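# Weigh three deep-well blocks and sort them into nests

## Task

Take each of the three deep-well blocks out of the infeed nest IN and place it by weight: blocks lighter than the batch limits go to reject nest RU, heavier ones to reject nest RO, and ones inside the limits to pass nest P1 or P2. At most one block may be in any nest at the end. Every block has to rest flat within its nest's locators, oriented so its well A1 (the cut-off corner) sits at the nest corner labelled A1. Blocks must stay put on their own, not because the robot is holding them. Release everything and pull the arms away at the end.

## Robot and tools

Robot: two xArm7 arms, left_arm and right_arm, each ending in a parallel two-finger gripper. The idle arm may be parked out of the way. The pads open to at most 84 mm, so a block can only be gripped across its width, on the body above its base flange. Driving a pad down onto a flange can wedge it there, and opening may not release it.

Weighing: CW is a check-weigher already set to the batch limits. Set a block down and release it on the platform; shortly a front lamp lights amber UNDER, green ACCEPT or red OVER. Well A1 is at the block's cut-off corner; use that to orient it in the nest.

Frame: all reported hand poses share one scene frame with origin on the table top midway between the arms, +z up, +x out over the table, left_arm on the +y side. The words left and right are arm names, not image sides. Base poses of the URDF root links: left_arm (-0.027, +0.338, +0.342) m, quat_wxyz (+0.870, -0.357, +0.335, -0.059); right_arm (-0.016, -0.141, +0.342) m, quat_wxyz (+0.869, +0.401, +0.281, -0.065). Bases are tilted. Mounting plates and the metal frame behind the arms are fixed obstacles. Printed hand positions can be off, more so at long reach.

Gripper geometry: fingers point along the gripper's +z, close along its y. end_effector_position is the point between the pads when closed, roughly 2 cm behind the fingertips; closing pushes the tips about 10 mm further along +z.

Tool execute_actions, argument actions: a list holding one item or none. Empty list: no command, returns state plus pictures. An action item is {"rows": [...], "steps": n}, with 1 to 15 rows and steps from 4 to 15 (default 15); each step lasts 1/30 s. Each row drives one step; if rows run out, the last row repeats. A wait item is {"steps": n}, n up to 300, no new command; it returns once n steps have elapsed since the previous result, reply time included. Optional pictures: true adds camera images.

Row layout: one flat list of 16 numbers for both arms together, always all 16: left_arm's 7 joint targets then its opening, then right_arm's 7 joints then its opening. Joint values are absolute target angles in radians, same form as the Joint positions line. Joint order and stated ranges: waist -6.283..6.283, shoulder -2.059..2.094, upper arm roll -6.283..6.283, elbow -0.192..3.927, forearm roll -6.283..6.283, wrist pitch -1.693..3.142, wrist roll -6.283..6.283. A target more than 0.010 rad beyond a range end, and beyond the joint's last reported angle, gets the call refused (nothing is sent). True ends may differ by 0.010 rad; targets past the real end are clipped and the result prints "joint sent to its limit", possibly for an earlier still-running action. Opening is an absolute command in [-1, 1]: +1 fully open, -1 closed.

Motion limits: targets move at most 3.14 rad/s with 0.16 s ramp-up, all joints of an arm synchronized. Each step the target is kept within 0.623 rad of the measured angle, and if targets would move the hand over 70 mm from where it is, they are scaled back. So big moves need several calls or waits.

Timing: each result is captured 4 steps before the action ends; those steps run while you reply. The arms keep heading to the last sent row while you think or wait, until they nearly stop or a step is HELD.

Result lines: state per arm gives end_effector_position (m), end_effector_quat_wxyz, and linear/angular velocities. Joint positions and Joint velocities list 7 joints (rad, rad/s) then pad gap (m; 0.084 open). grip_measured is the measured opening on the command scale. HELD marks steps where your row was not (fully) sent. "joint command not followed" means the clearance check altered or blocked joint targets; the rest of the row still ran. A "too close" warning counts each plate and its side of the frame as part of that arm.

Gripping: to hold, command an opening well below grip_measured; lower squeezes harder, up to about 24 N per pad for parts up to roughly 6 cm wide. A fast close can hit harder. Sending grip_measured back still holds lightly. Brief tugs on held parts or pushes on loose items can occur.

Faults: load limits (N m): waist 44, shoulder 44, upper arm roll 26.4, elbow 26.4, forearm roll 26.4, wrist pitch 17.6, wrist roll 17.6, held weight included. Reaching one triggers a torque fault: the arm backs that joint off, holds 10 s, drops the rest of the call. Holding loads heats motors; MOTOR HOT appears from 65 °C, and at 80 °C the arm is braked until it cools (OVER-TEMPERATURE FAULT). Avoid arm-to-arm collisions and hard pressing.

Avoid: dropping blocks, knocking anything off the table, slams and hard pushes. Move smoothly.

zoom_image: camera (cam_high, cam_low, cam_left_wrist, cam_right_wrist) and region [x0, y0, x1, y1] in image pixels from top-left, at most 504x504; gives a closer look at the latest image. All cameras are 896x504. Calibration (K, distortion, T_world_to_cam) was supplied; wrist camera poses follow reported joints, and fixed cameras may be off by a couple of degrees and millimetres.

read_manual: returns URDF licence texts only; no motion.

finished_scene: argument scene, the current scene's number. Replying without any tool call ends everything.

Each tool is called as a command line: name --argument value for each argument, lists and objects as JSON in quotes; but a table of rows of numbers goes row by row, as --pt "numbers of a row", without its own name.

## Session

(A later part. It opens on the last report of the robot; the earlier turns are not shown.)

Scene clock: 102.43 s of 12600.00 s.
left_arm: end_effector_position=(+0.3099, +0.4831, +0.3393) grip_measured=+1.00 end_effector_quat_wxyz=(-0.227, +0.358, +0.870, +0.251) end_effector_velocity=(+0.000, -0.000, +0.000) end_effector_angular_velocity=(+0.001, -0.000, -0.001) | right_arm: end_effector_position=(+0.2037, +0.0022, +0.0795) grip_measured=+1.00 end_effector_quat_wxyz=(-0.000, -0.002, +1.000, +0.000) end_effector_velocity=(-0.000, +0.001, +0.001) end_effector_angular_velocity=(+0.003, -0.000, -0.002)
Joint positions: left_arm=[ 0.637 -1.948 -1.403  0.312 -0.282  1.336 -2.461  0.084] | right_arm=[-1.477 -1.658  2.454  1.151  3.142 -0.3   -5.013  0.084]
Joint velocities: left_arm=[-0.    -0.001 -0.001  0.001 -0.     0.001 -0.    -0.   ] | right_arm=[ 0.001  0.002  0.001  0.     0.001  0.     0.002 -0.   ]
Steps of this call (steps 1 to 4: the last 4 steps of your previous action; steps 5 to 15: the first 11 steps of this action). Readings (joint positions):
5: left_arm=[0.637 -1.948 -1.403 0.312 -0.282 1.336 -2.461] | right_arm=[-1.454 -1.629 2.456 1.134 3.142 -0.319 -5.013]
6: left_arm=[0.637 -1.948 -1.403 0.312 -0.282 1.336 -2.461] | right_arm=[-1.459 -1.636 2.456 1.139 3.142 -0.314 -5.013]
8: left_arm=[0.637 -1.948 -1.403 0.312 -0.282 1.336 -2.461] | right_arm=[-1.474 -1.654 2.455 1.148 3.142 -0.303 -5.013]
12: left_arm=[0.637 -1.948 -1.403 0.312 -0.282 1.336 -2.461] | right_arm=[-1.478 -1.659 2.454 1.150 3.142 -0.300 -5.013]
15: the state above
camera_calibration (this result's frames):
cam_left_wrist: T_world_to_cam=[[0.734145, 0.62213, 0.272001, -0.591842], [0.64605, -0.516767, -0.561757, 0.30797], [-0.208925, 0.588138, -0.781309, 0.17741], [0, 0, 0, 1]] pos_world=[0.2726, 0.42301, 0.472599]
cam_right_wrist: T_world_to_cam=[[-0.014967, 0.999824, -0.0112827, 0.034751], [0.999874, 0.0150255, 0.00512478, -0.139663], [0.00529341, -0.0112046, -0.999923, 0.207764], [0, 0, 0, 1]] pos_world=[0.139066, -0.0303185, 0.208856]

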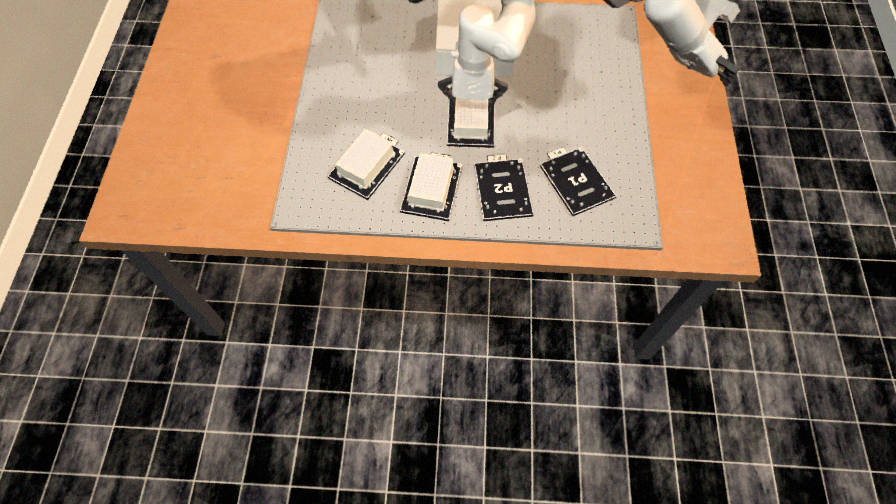

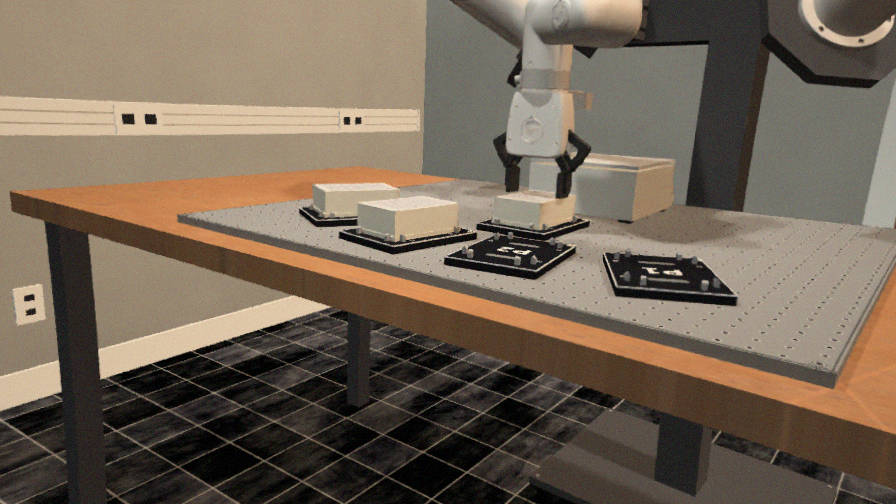

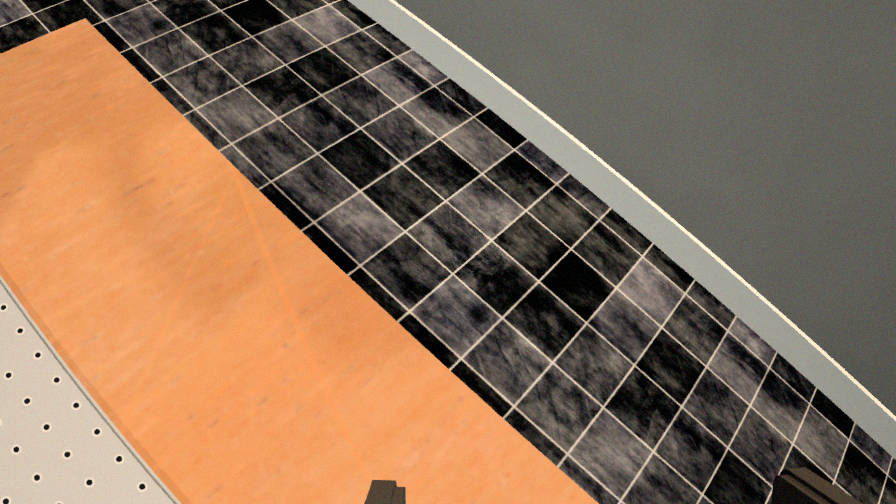

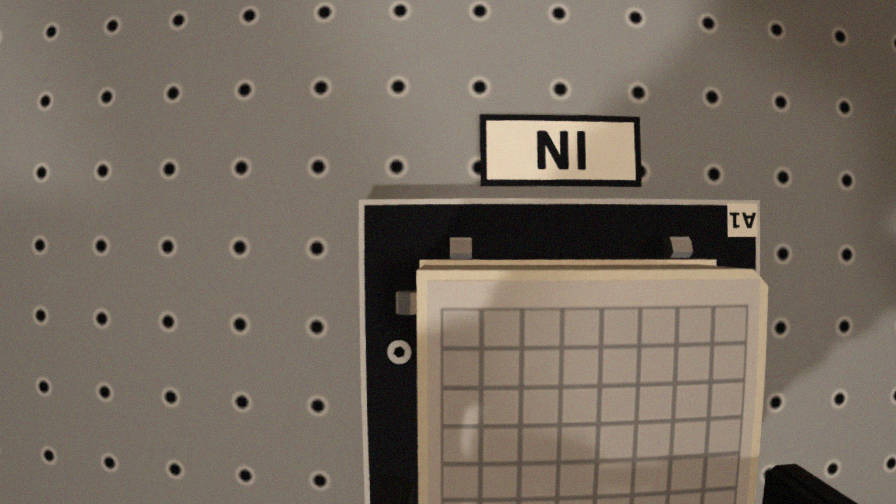

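execute_actions --actions '[{"rows":[[0.637,-1.948,-1.403,0.312,-0.282,1.336,-2.461,1,-1.4776,-1.6589,2.4544,1.1523,3.1416,-0.3021,-5.013,1],[0.637,-1.948,-1.403,0.312,-0.282,1.336,-2.461,1,-1.4776,-1.6589,2.4544,1.1523,3.1416,-0.3021,-5.013,1],[0.637,-1.948,-1.403,0.312,-0.282,1.336,-2.461,1,-1.4813,-1.6633,2.454,1.1551,3.1416,-0.2991,-5.013,1],[0.637,-1.948,-1.403,0.312,-0.282,1.336,-2.461,1,-1.4813,-1.6633,2.454,1.1551,3.1416,-0.2991,-5.013,1],[0.637,-1.948,-1.403,0.312,-0.282,1.336,-2.461,1,-1.485,-1.6678,2.4537,1.158,3.1416,-0.2961,-5.013,1],[0.637,-1.948,-1.403,0.312,-0.282,1.336,-2.461,1,-1.485,-1.6678,2.4537,1.158,3.1416,-0.2961,-5.013,1],[0.637,-1.948,-1.403,0.312,-0.282,1.336,-2.461,1,-1.4897,-1.6735,2.4532,1.1618,3.1416,-0.2926,-5.013,1],[0.637,-1.948,-1.403,0.312,-0.282,1.336,-2.461,1,-1.4897,-1.6735,2.4532,1.1618,3.1416,-0.2926,-5.013,1],[0.637,-1.948,-1.403,0.312,-0.282,1.336,-2.461,1,-1.4944,-1.6792,2.4527,1.1656,3.1416,-0.2892,-5.013,1]]}]' --pictures true

Scene clock: 103.13 s of 12600.00 s.
left_arm: end_effector_position=(+0.3099, +0.4831, +0.3393) grip_measured=+1.00 end_effector_quat_wxyz=(-0.227, +0.358, +0.870, +0.251) end_effector_velocity=(-0.000, +0.000, -0.000) end_effector_angular_velocity=(-0.001, +0.001, +0.001) | right_arm: end_effector_position=(+0.2037, +0.0022, +0.0713) grip_measured=+1.00 end_effector_quat_wxyz=(-0.000, -0.002, +1.000, -0.000) end_effector_velocity=(-0.004, -0.007, -0.026) end_effector_angular_velocity=(-0.016, +0.008, +0.001)
Joint positions: left_arm=[ 0.637 -1.948 -1.403  0.312 -0.282  1.336 -2.461  0.084] | right_arm=[-1.493 -1.677  2.453  1.164  3.142 -0.29  -5.013  0.084]
Joint velocities: left_arm=[-0.     0.001  0.001 -0.001 -0.     0.    -0.     0.   ] | right_arm=[-0.048 -0.056 -0.003  0.026 -0.001  0.03  -0.     0.   ]
Steps of this call (steps 1 to 4: the last 4 steps of your previous action; steps 5 to 10: the robot went on to your last target; steps 11 to 21: the first 11 steps of this action). Readings (joint positions):
11: left_arm=[0.637 -1.948 -1.403 0.312 -0.282 1.336 -2.461] | right_arm=[-1.478 -1.659 2.454 1.150 3.142 -0.300 -5.013]
12: left_arm=[0.637 -1.948 -1.403 0.312 -0.282 1.336 -2.461] | right_arm=[-1.478 -1.659 2.454 1.151 3.142 -0.301 -5.013]
14: left_arm=[0.637 -1.948 -1.403 0.312 -0.282 1.336 -2.461] | right_arm=[-1.479 -1.660 2.454 1.154 3.142 -0.301 -5.013]
18: left_arm=[0.637 -1.948 -1.403 0.312 -0.282 1.336 -2.461] | right_arm=[-1.486 -1.669 2.454 1.159 3.142 -0.295 -5.013]
21: the state above
camera_calibration (this result's frames):
cam_left_wrist: T_world_to_cam=[[0.734145, 0.62213, 0.272002, -0.591842], [0.64605, -0.516767, -0.561757, 0.30797], [-0.208925, 0.588138, -0.781309, 0.17741], [0, 0, 0, 1]] pos_world=[0.2726, 0.42301, 0.472599]
cam_right_wrist: T_world_to_cam=[[-0.0149962, 0.999808, -0.0126043, 0.0347872], [0.999876, 0.0150556, 0.00462673, -0.139532], [0.00481561, -0.0125334, -0.99991, 0.199691], [0, 0, 0, 1]] pos_world=[0.139075, -0.030177, 0.200757]

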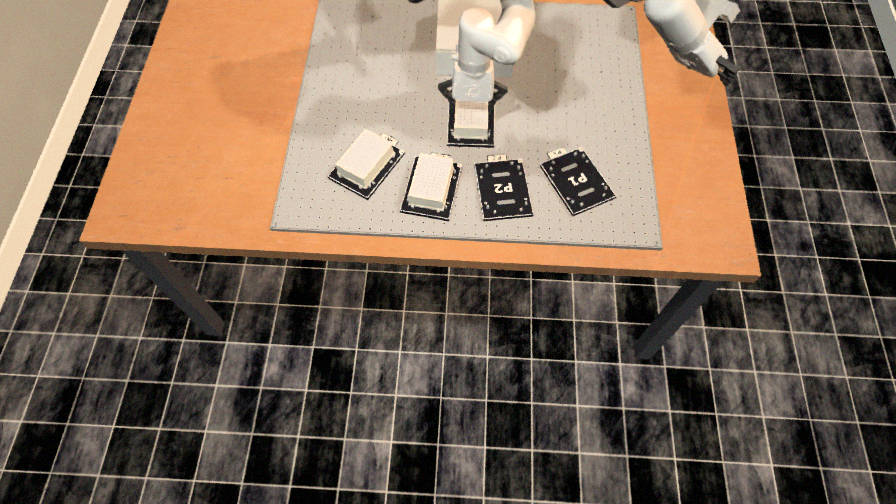

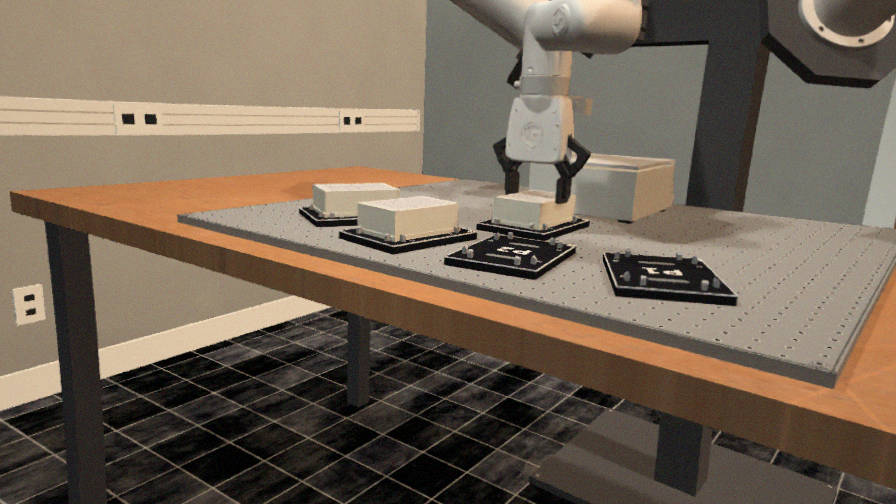

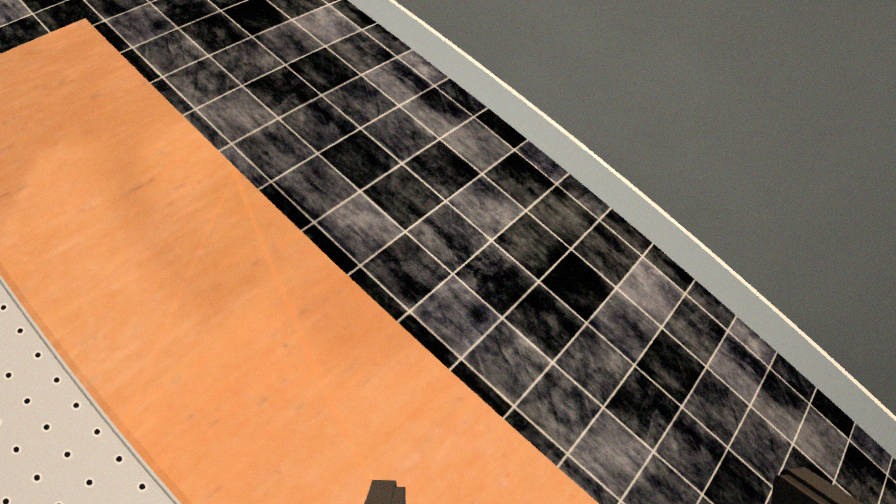

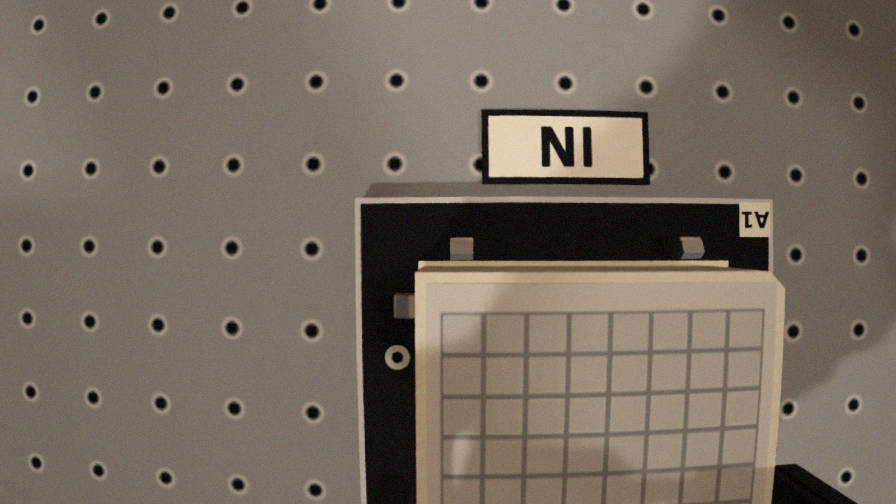

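execute_actions --actions '[{"rows":[[0.637,-1.948,-1.403,0.312,-0.282,1.336,-2.461,1,-1.502,-1.6883,2.4518,1.172,3.1416,-0.2837,-5.013,1],[0.637,-1.948,-1.403,0.312,-0.282,1.336,-2.461,1,-1.5095,-1.6974,2.451,1.1782,3.1416,-0.2781,-5.013,1],[0.637,-1.948,-1.403,0.312,-0.282,1.336,-2.461,1,-1.517,-1.7065,2.4501,1.1845,3.1416,-0.2726,-5.013,1]],"steps":12}]'

execute_actions --actions '[{"rows":[[0.637,-1.948,-1.403,0.312,-0.282,1.336,-2.461,1,-1.517,-1.7065,2.4501,1.1845,3.1416,-0.2726,-5.013,0.3]],"steps":10}]'

execute_actions --actions '[{"rows":[[0.637,-1.948,-1.403,0.312,-0.282,1.336,-2.461,1,-1.485,-1.6678,2.4537,1.158,3.1416,-0.2961,-5.013,0.3],[0.637,-1.948,-1.403,0.312,-0.282,1.336,-2.461,1,-1.485,-1.6678,2.4537,1.158,3.1416,-0.2961,-5.013,0.3],[0.637,-1.948,-1.403,0.312,-0.282,1.336,-2.461,1,-1.485,-1.6678,2.4537,1.158,3.1416,-0.2961,-5.013,0.3],[0.637,-1.948,-1.403,0.312,-0.282,1.336,-2.461,1,-1.485,-1.6678,2.4537,1.158,3.1416,-0.2961,-5.013,0.3],[0.637,-1.948,-1.403,0.312,-0.282,1.336,-2.461,1,-1.3944,-1.5573,2.4576,1.094,3.1416,-0.3749,-5.013,0.3]]}]'

execute_actions --actions '[{"rows":[[0.637,-1.948,-1.403,0.312,-0.282,1.336,-2.461,1,-1.9376,-1.7014,2.227,2.1082,3.1416,-0.8967,-5.509,0.3]]}]'

execute_actions --actions '[{"steps":20}]'

execute_actions --actions '[{"rows":[[0.637,-1.948,-1.403,0.312,-0.282,1.336,-2.461,1,-2.0493,-1.7846,2.2079,2.217,3.1416,-0.8675,-5.509,0.3]]}]'

execute_actions --actions '[{"steps":10}]' --pictures true

Scene clock: 104.13 s of 12600.00 s.
left_arm: end_effector_position=(+0.3099, +0.4831, +0.3393) grip_measured=+1.00 end_effector_quat_wxyz=(-0.227, +0.358, +0.870, +0.251) end_effector_velocity=(+0.000, -0.000, +0.000) end_effector_angular_velocity=(-0.002, -0.001, -0.000) | right_arm: end_effector_position=(+0.2033, +0.0020, +0.0583) grip_measured=+1.00 end_effector_quat_wxyz=(-0.001, -0.002, +1.000, -0.000) end_effector_velocity=(+0.004, +0.002, +0.001) end_effector_angular_velocity=(+0.004, -0.007, -0.004)
Joint positions: left_arm=[ 0.637 -1.948 -1.403  0.312 -0.282  1.336 -2.461  0.084] | right_arm=[-1.517 -1.707  2.45   1.184  3.142 -0.273 -5.013  0.084]
Joint velocities: left_arm=[-0.     0.001  0.002  0.001 -0.    -0.001 -0.     0.   ] | right_arm=[ 0.002  0.001 -0.006  0.004  0.001 -0.001  0.    -0.   ]
Steps of this call (steps 1 to 4: the last 4 steps of your previous action; steps 5 to 15: the robot went on to your last target; steps 16 to 22: nothing new was sent; steps 23 to 30: the first 8 steps of this action). Readings (joint positions):
23: left_arm=[0.637 -1.948 -1.403 0.312 -0.282 1.336 -2.461] | right_arm=[-1.495 -1.680 2.453 1.166 3.142 -0.289 -5.013]
24: left_arm=[0.637 -1.948 -1.403 0.312 -0.282 1.336 -2.461] | right_arm=[-1.497 -1.683 2.452 1.169 3.142 -0.287 -5.013]
26: left_arm=[0.637 -1.948 -1.403 0.312 -0.282 1.336 -2.461] | right_arm=[-1.508 -1.696 2.451 1.178 3.142 -0.279 -5.013]
30: the state above

Scene clock: 104.47 s of 12600.00 s.
left_arm: end_effector_position=(+0.3099, +0.4831, +0.3393) grip_measured=+1.00 end_effector_quat_wxyz=(-0.227, +0.358, +0.870, +0.251) end_effector_velocity=(+0.000, +0.000, +0.000) end_effector_angular_velocity=(+0.001, -0.002, -0.000) | right_arm: end_effector_position=(+0.2038, +0.0026, +0.0587) grip_measured=+0.96 end_effector_quat_wxyz=(-0.000, -0.002, +1.000, +0.000) end_effector_velocity=(-0.000, -0.000, -0.000) end_effector_angular_velocity=(-0.000, +0.000, +0.001)
Joint positions: left_arm=[ 0.637 -1.948 -1.403  0.312 -0.282  1.336 -2.461  0.084] | right_arm=[-1.517 -1.706  2.45   1.185  3.142 -0.273 -5.013  0.083]
Joint velocities: left_arm=[ 0.    -0.001 -0.    -0.    -0.    -0.001 -0.     0.   ] | right_arm=[-0.001 -0.001 -0.     0.     0.     0.001 -0.001  0.   ]
Steps of this call (steps 1 to 4: the last 4 steps of your previous action; steps 5 to 10: the first 6 steps of this action). Readings (joint positions):
5: left_arm=[0.637 -1.948 -1.403 0.312 -0.282 1.336 -2.461] | right_arm=[-1.517 -1.706 2.450 1.184 3.142 -0.273 -5.013]
6: left_arm=[0.637 -1.948 -1.403 0.312 -0.282 1.336 -2.461] | right_arm=[-1.517 -1.706 2.450 1.185 3.142 -0.273 -5.013]
8: left_arm=[0.637 -1.948 -1.403 0.312 -0.282 1.336 -2.461] | right_arm=[-1.517 -1.706 2.450 1.185 3.142 -0.273 -5.013]
10: the state above

Scene clock: 104.97 s of 12600.00 s.
left_arm: end_effector_position=(+0.3099, +0.4831, +0.3393) grip_measured=+1.00 end_effector_quat_wxyz=(-0.227, +0.358, +0.870, +0.251) end_effector_velocity=(+0.000, +0.000, -0.000) end_effector_angular_velocity=(+0.001, -0.000, -0.000) | right_arm: end_effector_position=(+0.2054, +0.0069, +0.1271) grip_measured=+0.96 end_effector_quat_wxyz=(+0.002, -0.002, +1.000, +0.006) end_effector_velocity=(-0.004, +0.010, +0.036) end_effector_angular_velocity=(+0.024, +0.000, +0.009)
Joint positions: left_arm=[ 0.637 -1.948 -1.403  0.312 -0.282  1.336 -2.461  0.084] | right_arm=[-1.392 -1.555  2.457  1.1    3.142 -0.373 -5.013  0.083]
Joint velocities: left_arm=[ 0.    -0.    -0.001 -0.    -0.    -0.    -0.    -0.   ] | right_arm=[ 0.064  0.076  0.011 -0.024  0.001 -0.052  0.    -0.   ]
Steps of this call (steps 1 to 4: the last 4 steps of your previous action; steps 5 to 15: the first 11 steps of this action). Readings (joint positions):
5: left_arm=[0.637 -1.948 -1.403 0.312 -0.282 1.336 -2.461] | right_arm=[-1.516 -1.706 2.450 1.184 3.142 -0.273 -5.013]
6: left_arm=[0.637 -1.948 -1.403 0.312 -0.282 1.336 -2.461] | right_arm=[-1.511 -1.699 2.451 1.178 3.142 -0.277 -5.013]
8: left_arm=[0.637 -1.948 -1.403 0.312 -0.282 1.336 -2.461] | right_arm=[-1.491 -1.675 2.453 1.163 3.142 -0.291 -5.013]
12: left_arm=[0.637 -1.948 -1.403 0.312 -0.282 1.336 -2.461] | right_arm=[-1.433 -1.604 2.456 1.114 3.142 -0.345 -5.013]
15: the state above

Scene clock: 105.47 s of 12600.00 s.
left_arm: end_effector_position=(+0.3099, +0.4831, +0.3393) grip_measured=+1.00 end_effector_quat_wxyz=(-0.227, +0.358, +0.870, +0.251) end_effector_velocity=(-0.000, -0.000, -0.000) end_effector_angular_velocity=(+0.001, +0.001, -0.000) | right_arm: end_effector_position=(+0.3172, +0.0348, +0.1018) grip_measured=+0.96 end_effector_quat_wxyz=(-0.040, -0.046, +0.997, -0.048) end_effector_velocity=(+0.399, +0.337, +0.083) end_effector_angular_velocity=(+0.514, -0.225, +0.264)
Joint positions: left_arm=[ 0.637 -1.948 -1.403  0.312 -0.282  1.336 -2.461  0.084] | right_arm=[-1.764 -1.658  2.297  1.647  3.141 -0.722 -5.344  0.083]
Joint velocities: left_arm=[ 0.     0.001 -0.001  0.    -0.     0.001 -0.     0.   ] | right_arm=[-0.684 -0.175 -0.26   1.873  0.006 -0.694 -0.661  0.   ]
Steps of this call (steps 1 to 4: the last 4 steps of your previous action; steps 5 to 15: the first 11 steps of this action). Readings (joint positions):
5: left_arm=[0.637 -1.948 -1.403 0.312 -0.282 1.336 -2.461] | right_arm=[-1.396 -1.559 2.457 1.093 3.142 -0.376 -5.014]
6: left_arm=[0.637 -1.948 -1.403 0.312 -0.282 1.336 -2.461] | right_arm=[-1.404 -1.563 2.455 1.103 3.142 -0.385 -5.023]
8: left_arm=[0.637 -1.948 -1.403 0.312 -0.282 1.336 -2.461] | right_arm=[-1.464 -1.582 2.431 1.176 3.143 -0.448 -5.082]
12: left_arm=[0.637 -1.948 -1.403 0.312 -0.282 1.336 -2.461] | right_arm=[-1.676 -1.635 2.333 1.455 3.141 -0.639 -5.265]
15: the state above

Scene clock: 106.13 s of 12600.00 s.
left_arm: end_effector_position=(+0.3099, +0.4831, +0.3393) grip_measured=+1.00 end_effector_quat_wxyz=(-0.227, +0.358, +0.870, +0.251) end_effector_velocity=(+0.000, -0.001, -0.000) end_effector_angular_velocity=(-0.000, +0.000, -0.002) | right_arm: end_effector_position=(+0.4143, +0.0932, +0.1302) grip_measured=+0.96 end_effector_quat_wxyz=(-0.000, -0.082, +0.997, -0.000) end_effector_velocity=(+0.003, -0.000, +0.000) end_effector_angular_velocity=(+0.002, -0.003, -0.005)
Joint positions: left_arm=[ 0.637 -1.948 -1.403  0.312 -0.282  1.336 -2.461  0.084] | right_arm=[-1.937 -1.702  2.227  2.107  3.142 -0.897 -5.509  0.083]
Joint velocities: left_arm=[-0.     0.001 -0.001  0.001 -0.    -0.001 -0.     0.   ] | right_arm=[-0.004  0.001 -0.003  0.006 -0.     0.     0.001 -0.   ]
Kept back: nothing.
Steps of this call (steps 1 to 4: the last 4 steps of your previous action; steps 5 to 20: the robot went on to your last target). Readings (joint positions):
1: left_arm=[0.637 -1.948 -1.403 0.312 -0.282 1.336 -2.461] | right_arm=[-1.786 -1.663 2.289 1.710 3.141 -0.746 -5.366]
2: left_arm=[0.637 -1.948 -1.403 0.312 -0.282 1.336 -2.461] | right_arm=[-1.809 -1.669 2.280 1.774 3.141 -0.769 -5.389]
4: left_arm=[0.637 -1.948 -1.403 0.312 -0.282 1.336 -2.461] | right_arm=[-1.858 -1.681 2.260 1.904 3.142 -0.818 -5.435]
8: left_arm=[0.637 -1.948 -1.403 0.312 -0.282 1.336 -2.461] | right_arm=[-1.930 -1.697 2.228 2.092 3.141 -0.888 -5.501]
20: the state above

Scene clock: 106.50 s of 12600.00 s.
left_arm: end_effector_position=(+0.3099, +0.4831, +0.3393) grip_measured=+1.00 end_effector_quat_wxyz=(-0.227, +0.358, +0.870, +0.251) end_effector_velocity=(+0.000, -0.000, +0.000) end_effector_angular_velocity=(-0.001, -0.001, -0.001) | right_arm: end_effector_position=(+0.4145, +0.0935, +0.0804) grip_measured=+0.96 end_effector_quat_wxyz=(-0.000, -0.082, +0.997, +0.000) end_effector_velocity=(+0.056, +0.046, +0.069) end_effector_angular_velocity=(+0.123, -0.124, -0.015)
Joint positions: left_arm=[ 0.637 -1.948 -1.403  0.312 -0.282  1.336 -2.461  0.084] | right_arm=[-2.049 -1.785  2.208  2.217  3.142 -0.868 -5.509  0.083]
Joint velocities: left_arm=[ 0.     0.     0.     0.     0.    -0.001 -0.    -0.   ] | right_arm=[ 0.073  0.063 -0.013  0.079 -0.001 -0.001  0.001  0.   ]
Steps of this call (steps 1 to 11: the first 11 steps of this action). Readings (joint positions):
1: left_arm=[0.637 -1.948 -1.403 0.312 -0.282 1.336 -2.461] | right_arm=[-1.938 -1.702 2.227 2.109 3.142 -0.897 -5.509]
2: left_arm=[0.637 -1.948 -1.403 0.312 -0.282 1.336 -2.461] | right_arm=[-1.946 -1.708 2.225 2.120 3.142 -0.894 -5.509]
4: left_arm=[0.637 -1.948 -1.403 0.312 -0.282 1.336 -2.461] | right_arm=[-1.998 -1.747 2.215 2.182 3.142 -0.879 -5.509]
8: left_arm=[0.637 -1.948 -1.403 0.312 -0.282 1.336 -2.461] | right_arm=[-2.057 -1.791 2.209 2.207 3.142 -0.867 -5.509]
11: the state above

Scene clock: 106.83 s of 12600.00 s.
left_arm: end_effector_position=(+0.3099, +0.4831, +0.3393) grip_measured=+1.00 end_effector_quat_wxyz=(-0.227, +0.358, +0.870, +0.251) end_effector_velocity=(+0.000, +0.000, -0.000) end_effector_angular_velocity=(+0.002, -0.001, -0.001) | right_arm: end_effector_position=(+0.4146, +0.0932, +0.0803) grip_measured=+0.96 end_effector_quat_wxyz=(-0.000, -0.082, +0.997, +0.000) end_effector_velocity=(+0.002, +0.001, +0.001) end_effector_angular_velocity=(+0.005, -0.004, -0.001)
Joint positions: left_arm=[ 0.637 -1.948 -1.403  0.312 -0.282  1.336 -2.461  0.084] | right_arm=[-2.049 -1.785  2.208  2.217  3.142 -0.868 -5.509  0.083]
Joint velocities: left_arm=[-0.    -0.001 -0.002 -0.    -0.    -0.001  0.     0.   ] | right_arm=[ 0.     0.001 -0.001  0.004 -0.     0.001  0.    -0.   ]
Kept back: nothing.
Steps of this call (steps 1 to 4: the last 4 steps of your previous action; steps 5 to 10: the robot went on to your last target). Readings (joint positions):
1: left_arm=[0.637 -1.948 -1.403 0.312 -0.282 1.336 -2.461] | right_arm=[-2.047 -1.783 2.208 2.219 3.142 -0.868 -5.509]
2: left_arm=[0.637 -1.948 -1.403 0.312 -0.282 1.336 -2.461] | right_arm=[-2.046 -1.782 2.208 2.220 3.142 -0.868 -5.509]
4: left_arm=[0.637 -1.948 -1.403 0.312 -0.282 1.336 -2.461] | right_arm=[-2.047 -1.783 2.208 2.219 3.142 -0.868 -5.509]
8: left_arm=[0.637 -1.948 -1.403 0.312 -0.282 1.336 -2.461] | right_arm=[-2.049 -1.785 2.208 2.217 3.142 -0.868 -5.509]
10: the state above
camera_calibration (this result's frames):
cam_left_wrist: T_world_to_cam=[[0.734145, 0.62213, 0.272001, -0.591842], [0.64605, -0.516767, -0.561757, 0.30797], [-0.208925, 0.588138, -0.781309, 0.17741], [0, 0, 0, 1]] pos_world=[0.2726, 0.42301, 0.472599]
cam_right_wrist: T_world_to_cam=[[-0.175364, 0.984432, -0.0118882, 0.0149228], [0.984479, 0.175432, 0.00494088, -0.360427], [0.00694953, -0.0108372, -0.999917, 0.207794], [0, 0, 0, 1]] pos_world=[0.356005, 0.0507918, 0.209735]

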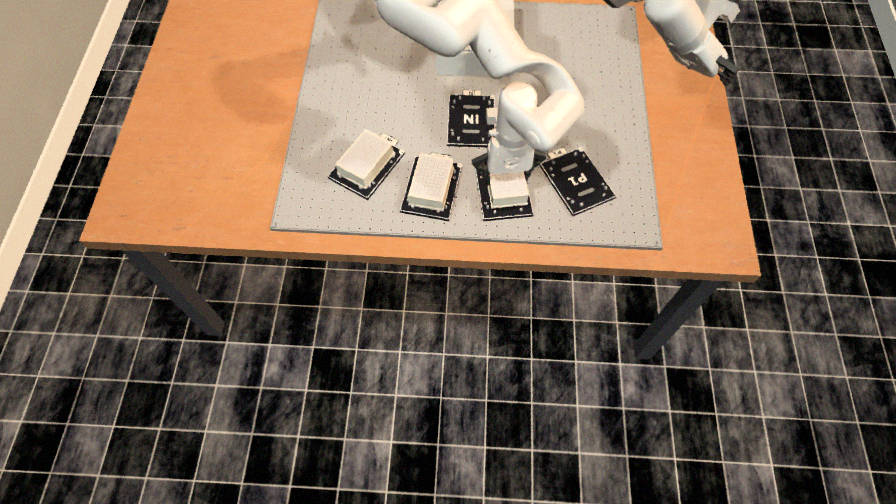

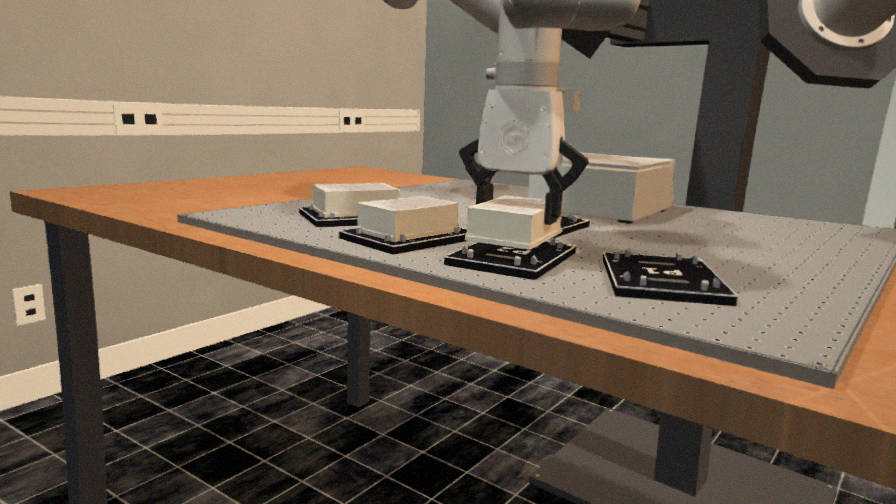

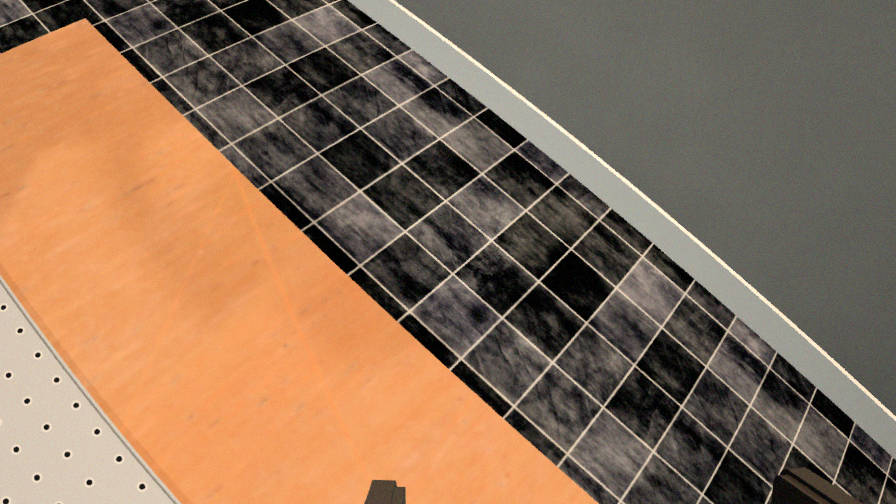

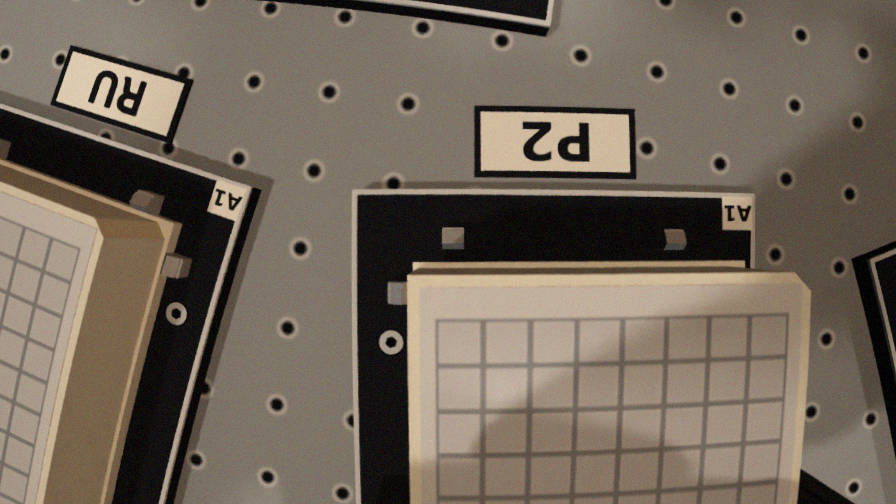

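execute_actions --actions '[{"rows":[[0.637,-1.948,-1.403,0.312,-0.282,1.336,-2.461,1,-2.0605,-1.7926,2.2053,2.2108,3.1416,-0.8478,-5.502,0.3]]}]'

execute_actions --actions '[{"steps":8}]' --pictures true

Scene clock: 107.53 s of 12600.00 s.
left_arm: end_effector_position=(+0.3099, +0.4831, +0.3393) grip_measured=+1.00 end_effector_quat_wxyz=(-0.227, +0.358, +0.870, +0.251) end_effector_velocity=(-0.000, -0.000, +0.000) end_effector_angular_velocity=(-0.001, +0.000, +0.001) | right_arm: end_effector_position=(+0.4132, +0.0910, +0.0706) grip_measured=+0.96 end_effector_quat_wxyz=(+0.000, -0.079, +0.997, +0.000) end_effector_velocity=(+0.004, +0.003, +0.005) end_effector_angular_velocity=(+0.007, -0.008, -0.000)
Joint positions: left_arm=[ 0.637 -1.948 -1.403  0.312 -0.282  1.336 -2.461  0.084] | right_arm=[-2.06  -1.792  2.205  2.211  3.142 -0.848 -5.502  0.083]
Joint velocities: left_arm=[-0.     0.     0.001  0.    -0.     0.001 -0.    -0.   ] | right_arm=[ 0.005  0.005 -0.001  0.004 -0.001 -0.    -0.    -0.   ]
Steps of this call (steps 1 to 10: the robot went on to your last target; steps 11 to 21: the first 11 steps of this action). Readings (joint positions):
11: left_arm=[0.637 -1.948 -1.403 0.312 -0.282 1.336 -2.461] | right_arm=[-2.050 -1.785 2.208 2.217 3.142 -0.866 -5.509]
12: left_arm=[0.637 -1.948 -1.403 0.312 -0.282 1.336 -2.461] | right_arm=[-2.052 -1.786 2.207 2.216 3.142 -0.860 -5.506]
14: left_arm=[0.637 -1.948 -1.403 0.312 -0.282 1.336 -2.461] | right_arm=[-2.059 -1.791 2.206 2.212 3.142 -0.851 -5.503]
18: left_arm=[0.637 -1.948 -1.403 0.312 -0.282 1.336 -2.461] | right_arm=[-2.062 -1.793 2.205 2.210 3.142 -0.848 -5.502]
21: the state above

Scene clock: 107.80 s of 12600.00 s.
left_arm: end_effector_position=(+0.3099, +0.4831, +0.3393) grip_measured=+1.00 end_effector_quat_wxyz=(-0.227, +0.358, +0.870, +0.251) end_effector_velocity=(-0.000, -0.000, -0.000) end_effector_angular_velocity=(-0.001, +0.001, -0.000) | right_arm: end_effector_position=(+0.4129, +0.0906, +0.0701) grip_measured=+0.96 end_effector_quat_wxyz=(-0.000, -0.079, +0.997, +0.000) end_effector_velocity=(-0.000, +0.000, +0.000) end_effector_angular_velocity=(+0.001, +0.001, -0.003)
Joint positions: left_arm=[ 0.637 -1.948 -1.403  0.312 -0.282  1.336 -2.461  0.084] | right_arm=[-2.06  -1.793  2.205  2.211  3.142 -0.848 -5.502  0.083]
Joint velocities: left_arm=[-0.     0.002  0.    -0.     0.    -0.     0.     0.   ] | right_arm=[-0.     0.     0.     0.001  0.002 -0.     0.002 -0.   ]
Kept back: nothing.
Steps of this call (steps 1 to 4: the last 4 steps of your previous action; steps 5 to 8: the robot went on to your last target). Readings (joint positions):
1: left_arm=[0.637 -1.948 -1.403 0.312 -0.282 1.336 -2.461] | right_arm=[-2.060 -1.792 2.205 2.211 3.142 -0.848 -5.502]
2: left_arm=[0.637 -1.948 -1.403 0.312 -0.282 1.336 -2.461] | right_arm=[-2.060 -1.792 2.205 2.211 3.142 -0.848 -5.502]
4: left_arm=[0.637 -1.948 -1.403 0.312 -0.282 1.336 -2.461] | right_arm=[-2.060 -1.792 2.205 2.211 3.142 -0.848 -5.502]
8: the state above
camera_calibration (this result's frames):
cam_left_wrist: T_world_to_cam=[[0.734145, 0.62213, 0.272001, -0.591842], [0.64605, -0.516767, -0.561757, 0.30797], [-0.208925, 0.588138, -0.781309, 0.17741], [0, 0, 0, 1]] pos_world=[0.2726, 0.42301, 0.472599]
cam_right_wrist: T_world_to_cam=[[-0.168349, 0.985654, -0.0120389, 0.0140624], [0.985703, 0.168419, 0.00503589, -0.358082], [0.00699123, -0.011019, -0.999915, 0.197579], [0, 0, 0, 1]] pos_world=[0.353948, 0.0486241, 0.199534]

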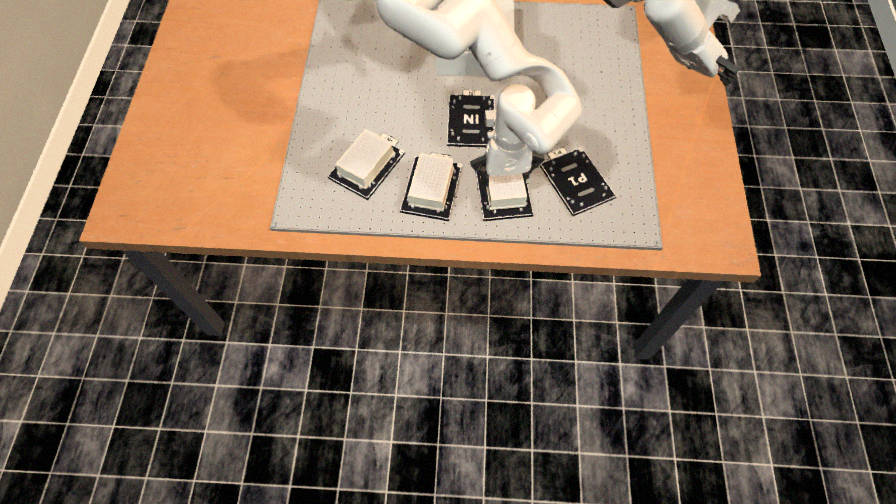

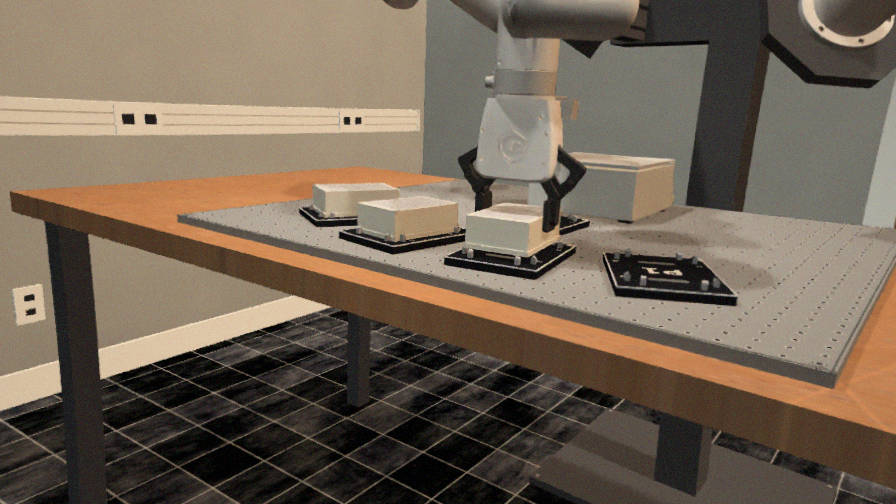

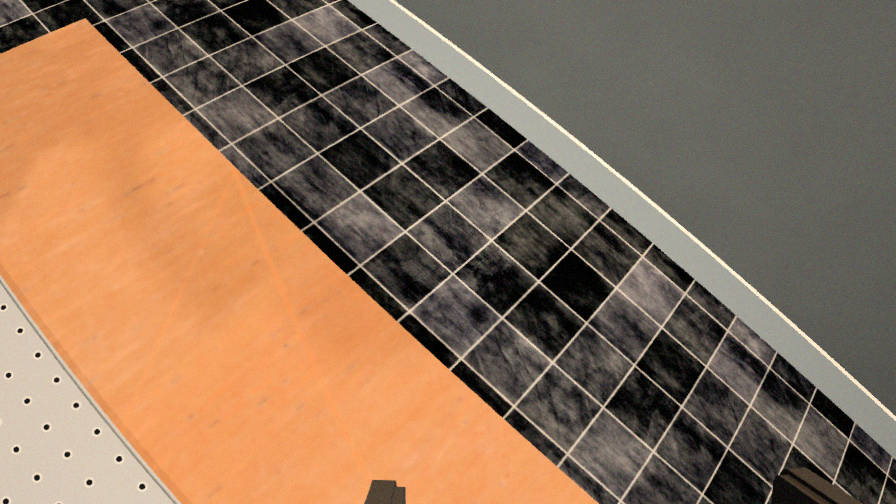

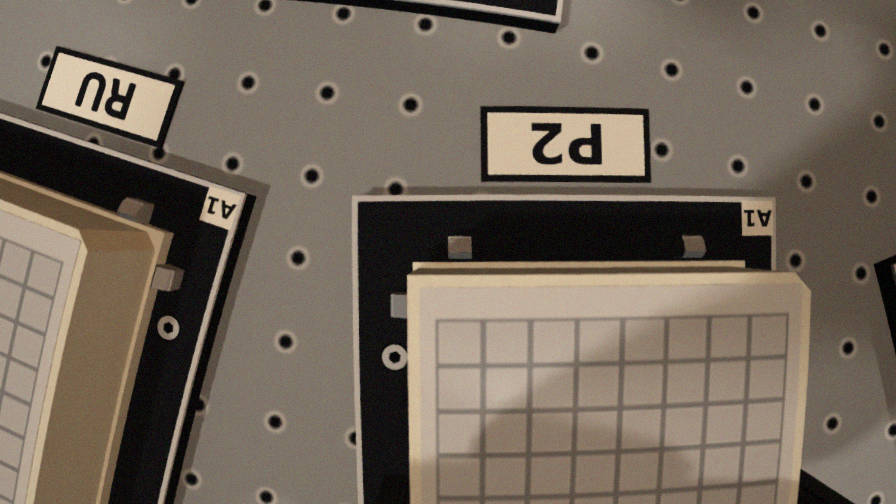

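Good. Lower to ~.061 and release.

execute_actions --actions '[{"rows":[[0.637,-1.948,-1.403,0.312,-0.282,1.336,-2.461,1,-2.0686,-1.7984,2.2038,2.22,3.1416,-0.8473,-5.502,0.3],[0.637,-1.948,-1.403,0.312,-0.282,1.336,-2.461,1,-2.0686,-1.7984,2.2038,2.22,3.1416,-0.8473,-5.502,0.3],[0.637,-1.948,-1.403,0.312,-0.282,1.336,-2.461,1,-2.0767,-1.8041,2.202,2.2293,3.1416,-0.8469,-5.502,0.3],[0.637,-1.948,-1.403,0.312,-0.282,1.336,-2.461,1,-2.0767,-1.8041,2.202,2.2293,3.1416,-0.8469,-5.502,0.3],[0.637,-1.948,-1.403,0.312,-0.282,1.336,-2.461,1,-2.0848,-1.8099,2.2002,2.2387,3.1416,-0.8464,-5.502,0.3]]}]'

execute_actions --actions '[{"rows":[[0.637,-1.948,-1.403,0.312,-0.282,1.336,-2.461,1,-2.0848,-1.8099,2.2002,2.2387,3.1416,-0.8464,-5.502,1]],"steps":12}]'

execute_actions --actions '[{"rows":[[0.637,-1.948,-1.403,0.312,-0.282,1.336,-2.461,1,-2.0727,-1.8012,2.2029,2.2246,3.1416,-0.8471,-5.502,1],[0.637,-1.948,-1.403,0.312,-0.282,1.336,-2.461,1,-2.0727,-1.8012,2.2029,2.2246,3.1416,-0.8471,-5.502,1],[0.637,-1.948,-1.403,0.312,-0.282,1.336,-2.461,1,-2.0605,-1.7926,2.2057,2.2108,3.1416,-0.8478,-5.502,1],[0.637,-1.948,-1.403,0.312,-0.282,1.336,-2.461,1,-2.0605,-1.7926,2.2057,2.2108,3.1416,-0.8478,-5.502,1],[0.637,-1.948,-1.403,0.312,-0.282,1.336,-2.461,1,-2.0475,-1.7834,2.2086,2.196,3.1416,-0.849,-5.502,1],[0.637,-1.948,-1.403,0.312,-0.282,1.336,-2.461,1,-2.0475,-1.7834,2.2086,2.196,3.1416,-0.849,-5.502,1],[0.637,-1.948,-1.403,0.312,-0.282,1.336,-2.461,1,-2.0346,-1.7742,2.2116,2.182,3.1416,-0.8502,-5.502,1]]}]' --pictures true

zoom_image --camera "cam_low" --region '[430,180,590,290]'

Scene clock: 108.97 s of 12600.00 s.
left_arm: end_effector_position=(+0.3099, +0.4831, +0.3393) grip_measured=+1.00 end_effector_quat_wxyz=(-0.227, +0.358, +0.870, +0.251) end_effector_velocity=(-0.000, -0.000, -0.000) end_effector_angular_velocity=(-0.000, +0.002, -0.000) | right_arm: end_effector_position=(+0.4125, +0.0905, +0.0607) grip_measured=+0.96 end_effector_quat_wxyz=(-0.001, -0.079, +0.997, -0.000) end_effector_velocity=(+0.002, +0.004, +0.005) end_effector_angular_velocity=(+0.007, -0.005, +0.000)
Joint positions: left_arm=[ 0.637 -1.948 -1.403  0.312 -0.282  1.336 -2.461  0.084] | right_arm=[-2.085 -1.81   2.2    2.238  3.142 -0.846 -5.502  0.083]
Joint velocities: left_arm=[-0.     0.001 -0.001 -0.    -0.     0.001  0.     0.   ] | right_arm=[ 0.006  0.003  0.001  0.007  0.001 -0.004 -0.    -0.   ]
Steps of this call (steps 1 to 15: the robot went on to your last target; steps 16 to 24: nothing new was sent; steps 25 to 35: the first 11 steps of this action). Readings (joint positions):
25: left_arm=[0.637 -1.948 -1.403 0.312 -0.282 1.336 -2.461] | right_arm=[-2.061 -1.793 2.205 2.211 3.142 -0.848 -5.502]
26: left_arm=[0.637 -1.948 -1.403 0.312 -0.282 1.336 -2.461] | right_arm=[-2.063 -1.795 2.205 2.215 3.142 -0.848 -5.502]
28: left_arm=[0.637 -1.948 -1.403 0.312 -0.282 1.336 -2.461] | right_arm=[-2.070 -1.799 2.203 2.223 3.142 -0.847 -5.502]
32: left_arm=[0.637 -1.948 -1.403 0.312 -0.282 1.336 -2.461] | right_arm=[-2.084 -1.810 2.200 2.237 3.141 -0.846 -5.502]
35: the state above

Scene clock: 109.37 s of 12600.00 s.
left_arm: end_effector_position=(+0.3099, +0.4831, +0.3393) grip_measured=+1.00 end_effector_quat_wxyz=(-0.227, +0.358, +0.870, +0.251) end_effector_velocity=(-0.001, +0.000, -0.000) end_effector_angular_velocity=(+0.000, +0.002, +0.001) | right_arm: end_effector_position=(+0.4129, +0.0909, +0.0613) grip_measured=+1.00 end_effector_quat_wxyz=(-0.000, -0.079, +0.997, +0.000) end_effector_velocity=(-0.001, +0.000, -0.001) end_effector_angular_velocity=(-0.000, +0.000, +0.001)
Joint positions: left_arm=[ 0.637 -1.948 -1.403  0.312 -0.282  1.336 -2.461  0.084] | right_arm=[-2.084 -1.81   2.2    2.239  3.142 -0.847 -5.502  0.084]
Joint velocities: left_arm=[ 0.     0.001 -0.    -0.    -0.     0.001 -0.     0.   ] | right_arm=[ 0.    -0.001  0.    -0.001  0.     0.001 -0.     0.   ]
Steps of this call (steps 1 to 4: the last 4 steps of your previous action; steps 5 to 12: the first 8 steps of this action). Readings (joint positions):
5: left_arm=[0.637 -1.948 -1.403 0.312 -0.282 1.336 -2.461] | right_arm=[-2.085 -1.810 2.200 2.239 3.142 -0.847 -5.502]
6: left_arm=[0.637 -1.948 -1.403 0.312 -0.282 1.336 -2.461] | right_arm=[-2.085 -1.810 2.200 2.239 3.142 -0.846 -5.502]
8: left_arm=[0.637 -1.948 -1.403 0.312 -0.282 1.336 -2.461] | right_arm=[-2.085 -1.810 2.200 2.239 3.142 -0.847 -5.502]
12: the state above

Scene clock: 109.87 s of 12600.00 s.
left_arm: end_effector_position=(+0.3099, +0.4831, +0.3393) grip_measured=+1.00 end_effector_quat_wxyz=(-0.227, +0.358, +0.870, +0.251) end_effector_velocity=(+0.000, +0.000, +0.000) end_effector_angular_velocity=(-0.000, -0.002, +0.000) | right_arm: end_effector_position=(+0.4134, +0.0919, +0.0812) grip_measured=+1.00 end_effector_quat_wxyz=(+0.001, -0.079, +0.997, +0.001) end_effector_velocity=(-0.001, -0.000, +0.008) end_effector_angular_velocity=(-0.001, +0.000, +0.002)
Joint positions: left_arm=[ 0.637 -1.948 -1.403  0.312 -0.282  1.336 -2.461  0.084] | right_arm=[-2.034 -1.774  2.211  2.184  3.142 -0.85  -5.502  0.084]
Joint velocities: left_arm=[-0.    -0.001  0.001  0.    -0.    -0.001 -0.     0.   ] | right_arm=[ 0.022  0.015  0.005 -0.027 -0.    -0.001 -0.001 -0.   ]
Steps of this call (steps 1 to 4: the last 4 steps of your previous action; steps 5 to 15: the first 11 steps of this action). Readings (joint positions):
5: left_arm=[0.637 -1.948 -1.403 0.312 -0.282 1.336 -2.461] | right_arm=[-2.084 -1.809 2.200 2.238 3.142 -0.846 -5.502]
6: left_arm=[0.637 -1.948 -1.403 0.312 -0.282 1.336 -2.461] | right_arm=[-2.081 -1.807 2.201 2.233 3.142 -0.847 -5.502]
8: left_arm=[0.637 -1.948 -1.403 0.312 -0.282 1.336 -2.461] | right_arm=[-2.071 -1.800 2.204 2.220 3.142 -0.847 -5.502]
12: left_arm=[0.637 -1.948 -1.403 0.312 -0.282 1.336 -2.461] | right_arm=[-2.044 -1.781 2.209 2.194 3.142 -0.849 -5.502]
15: the state above
camera_calibration (this result's frames):
cam_left_wrist: T_world_to_cam=[[0.734145, 0.62213, 0.272002, -0.591842], [0.64605, -0.516767, -0.561757, 0.30797], [-0.208924, 0.588138, -0.781309, 0.17741], [0, 0, 0, 1]] pos_world=[0.2726, 0.42301, 0.472599]
cam_right_wrist: T_world_to_cam=[[-0.168697, 0.985622, -0.00946727, 0.012943], [0.98563, 0.168767, 0.00719512, -0.359065], [0.00868944, -0.00811743, -0.999929, 0.207699], [0, 0, 0, 1]] pos_world=[0.354284, 0.0495276, 0.210391]

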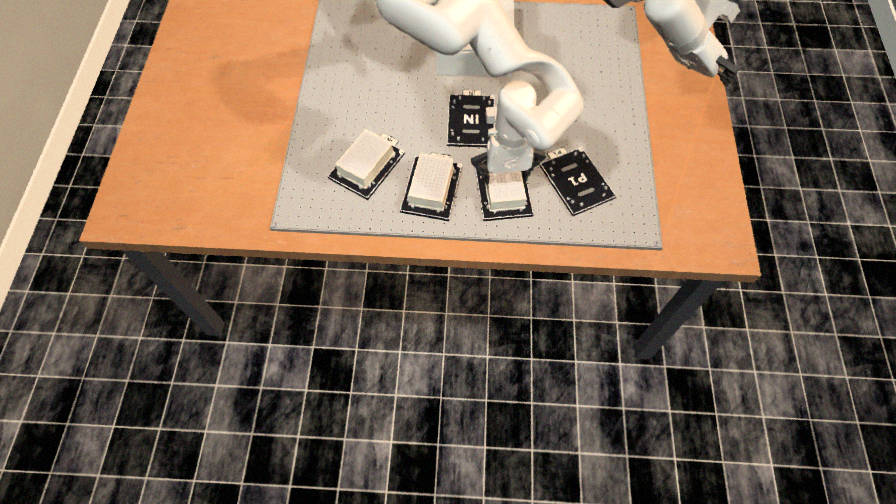

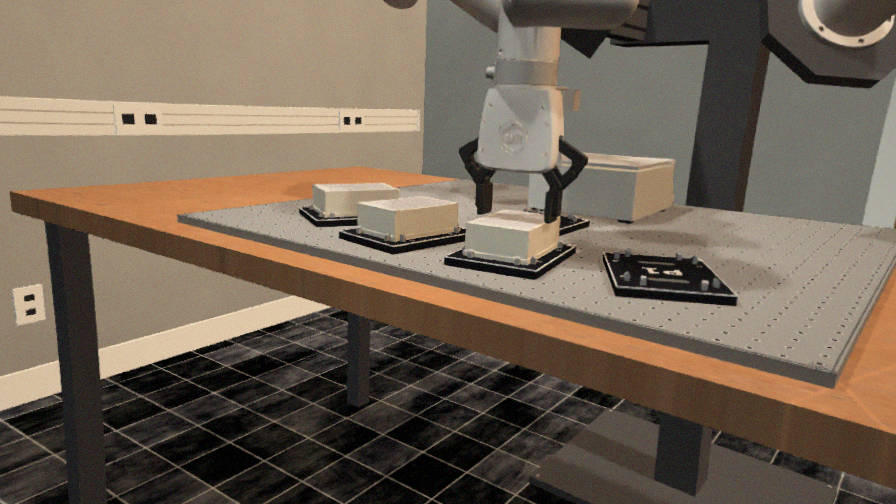

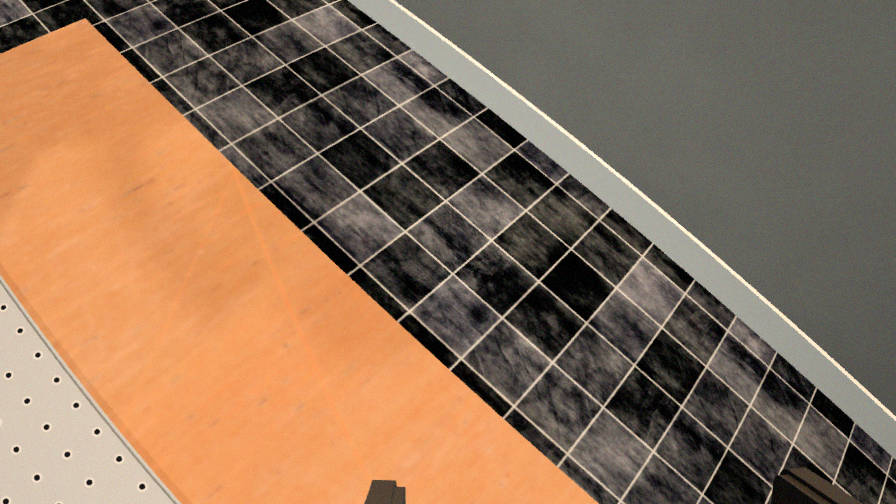

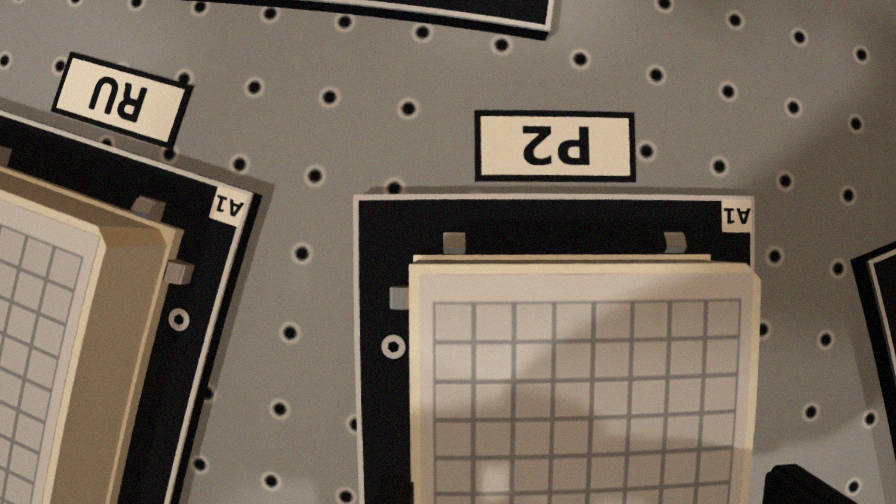

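Region (430, 180, 590, 290) of cam_low's 896x504 image, scaled by 3.150, with more detail than that image has; it fills the top 346 rows of this view, and the rest is white.

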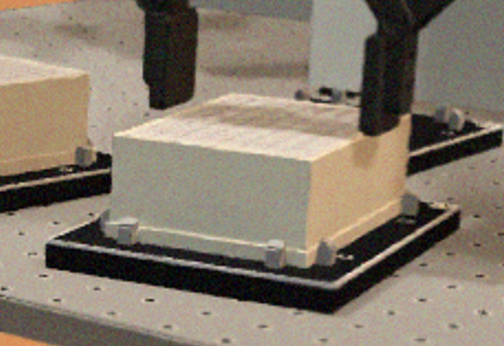

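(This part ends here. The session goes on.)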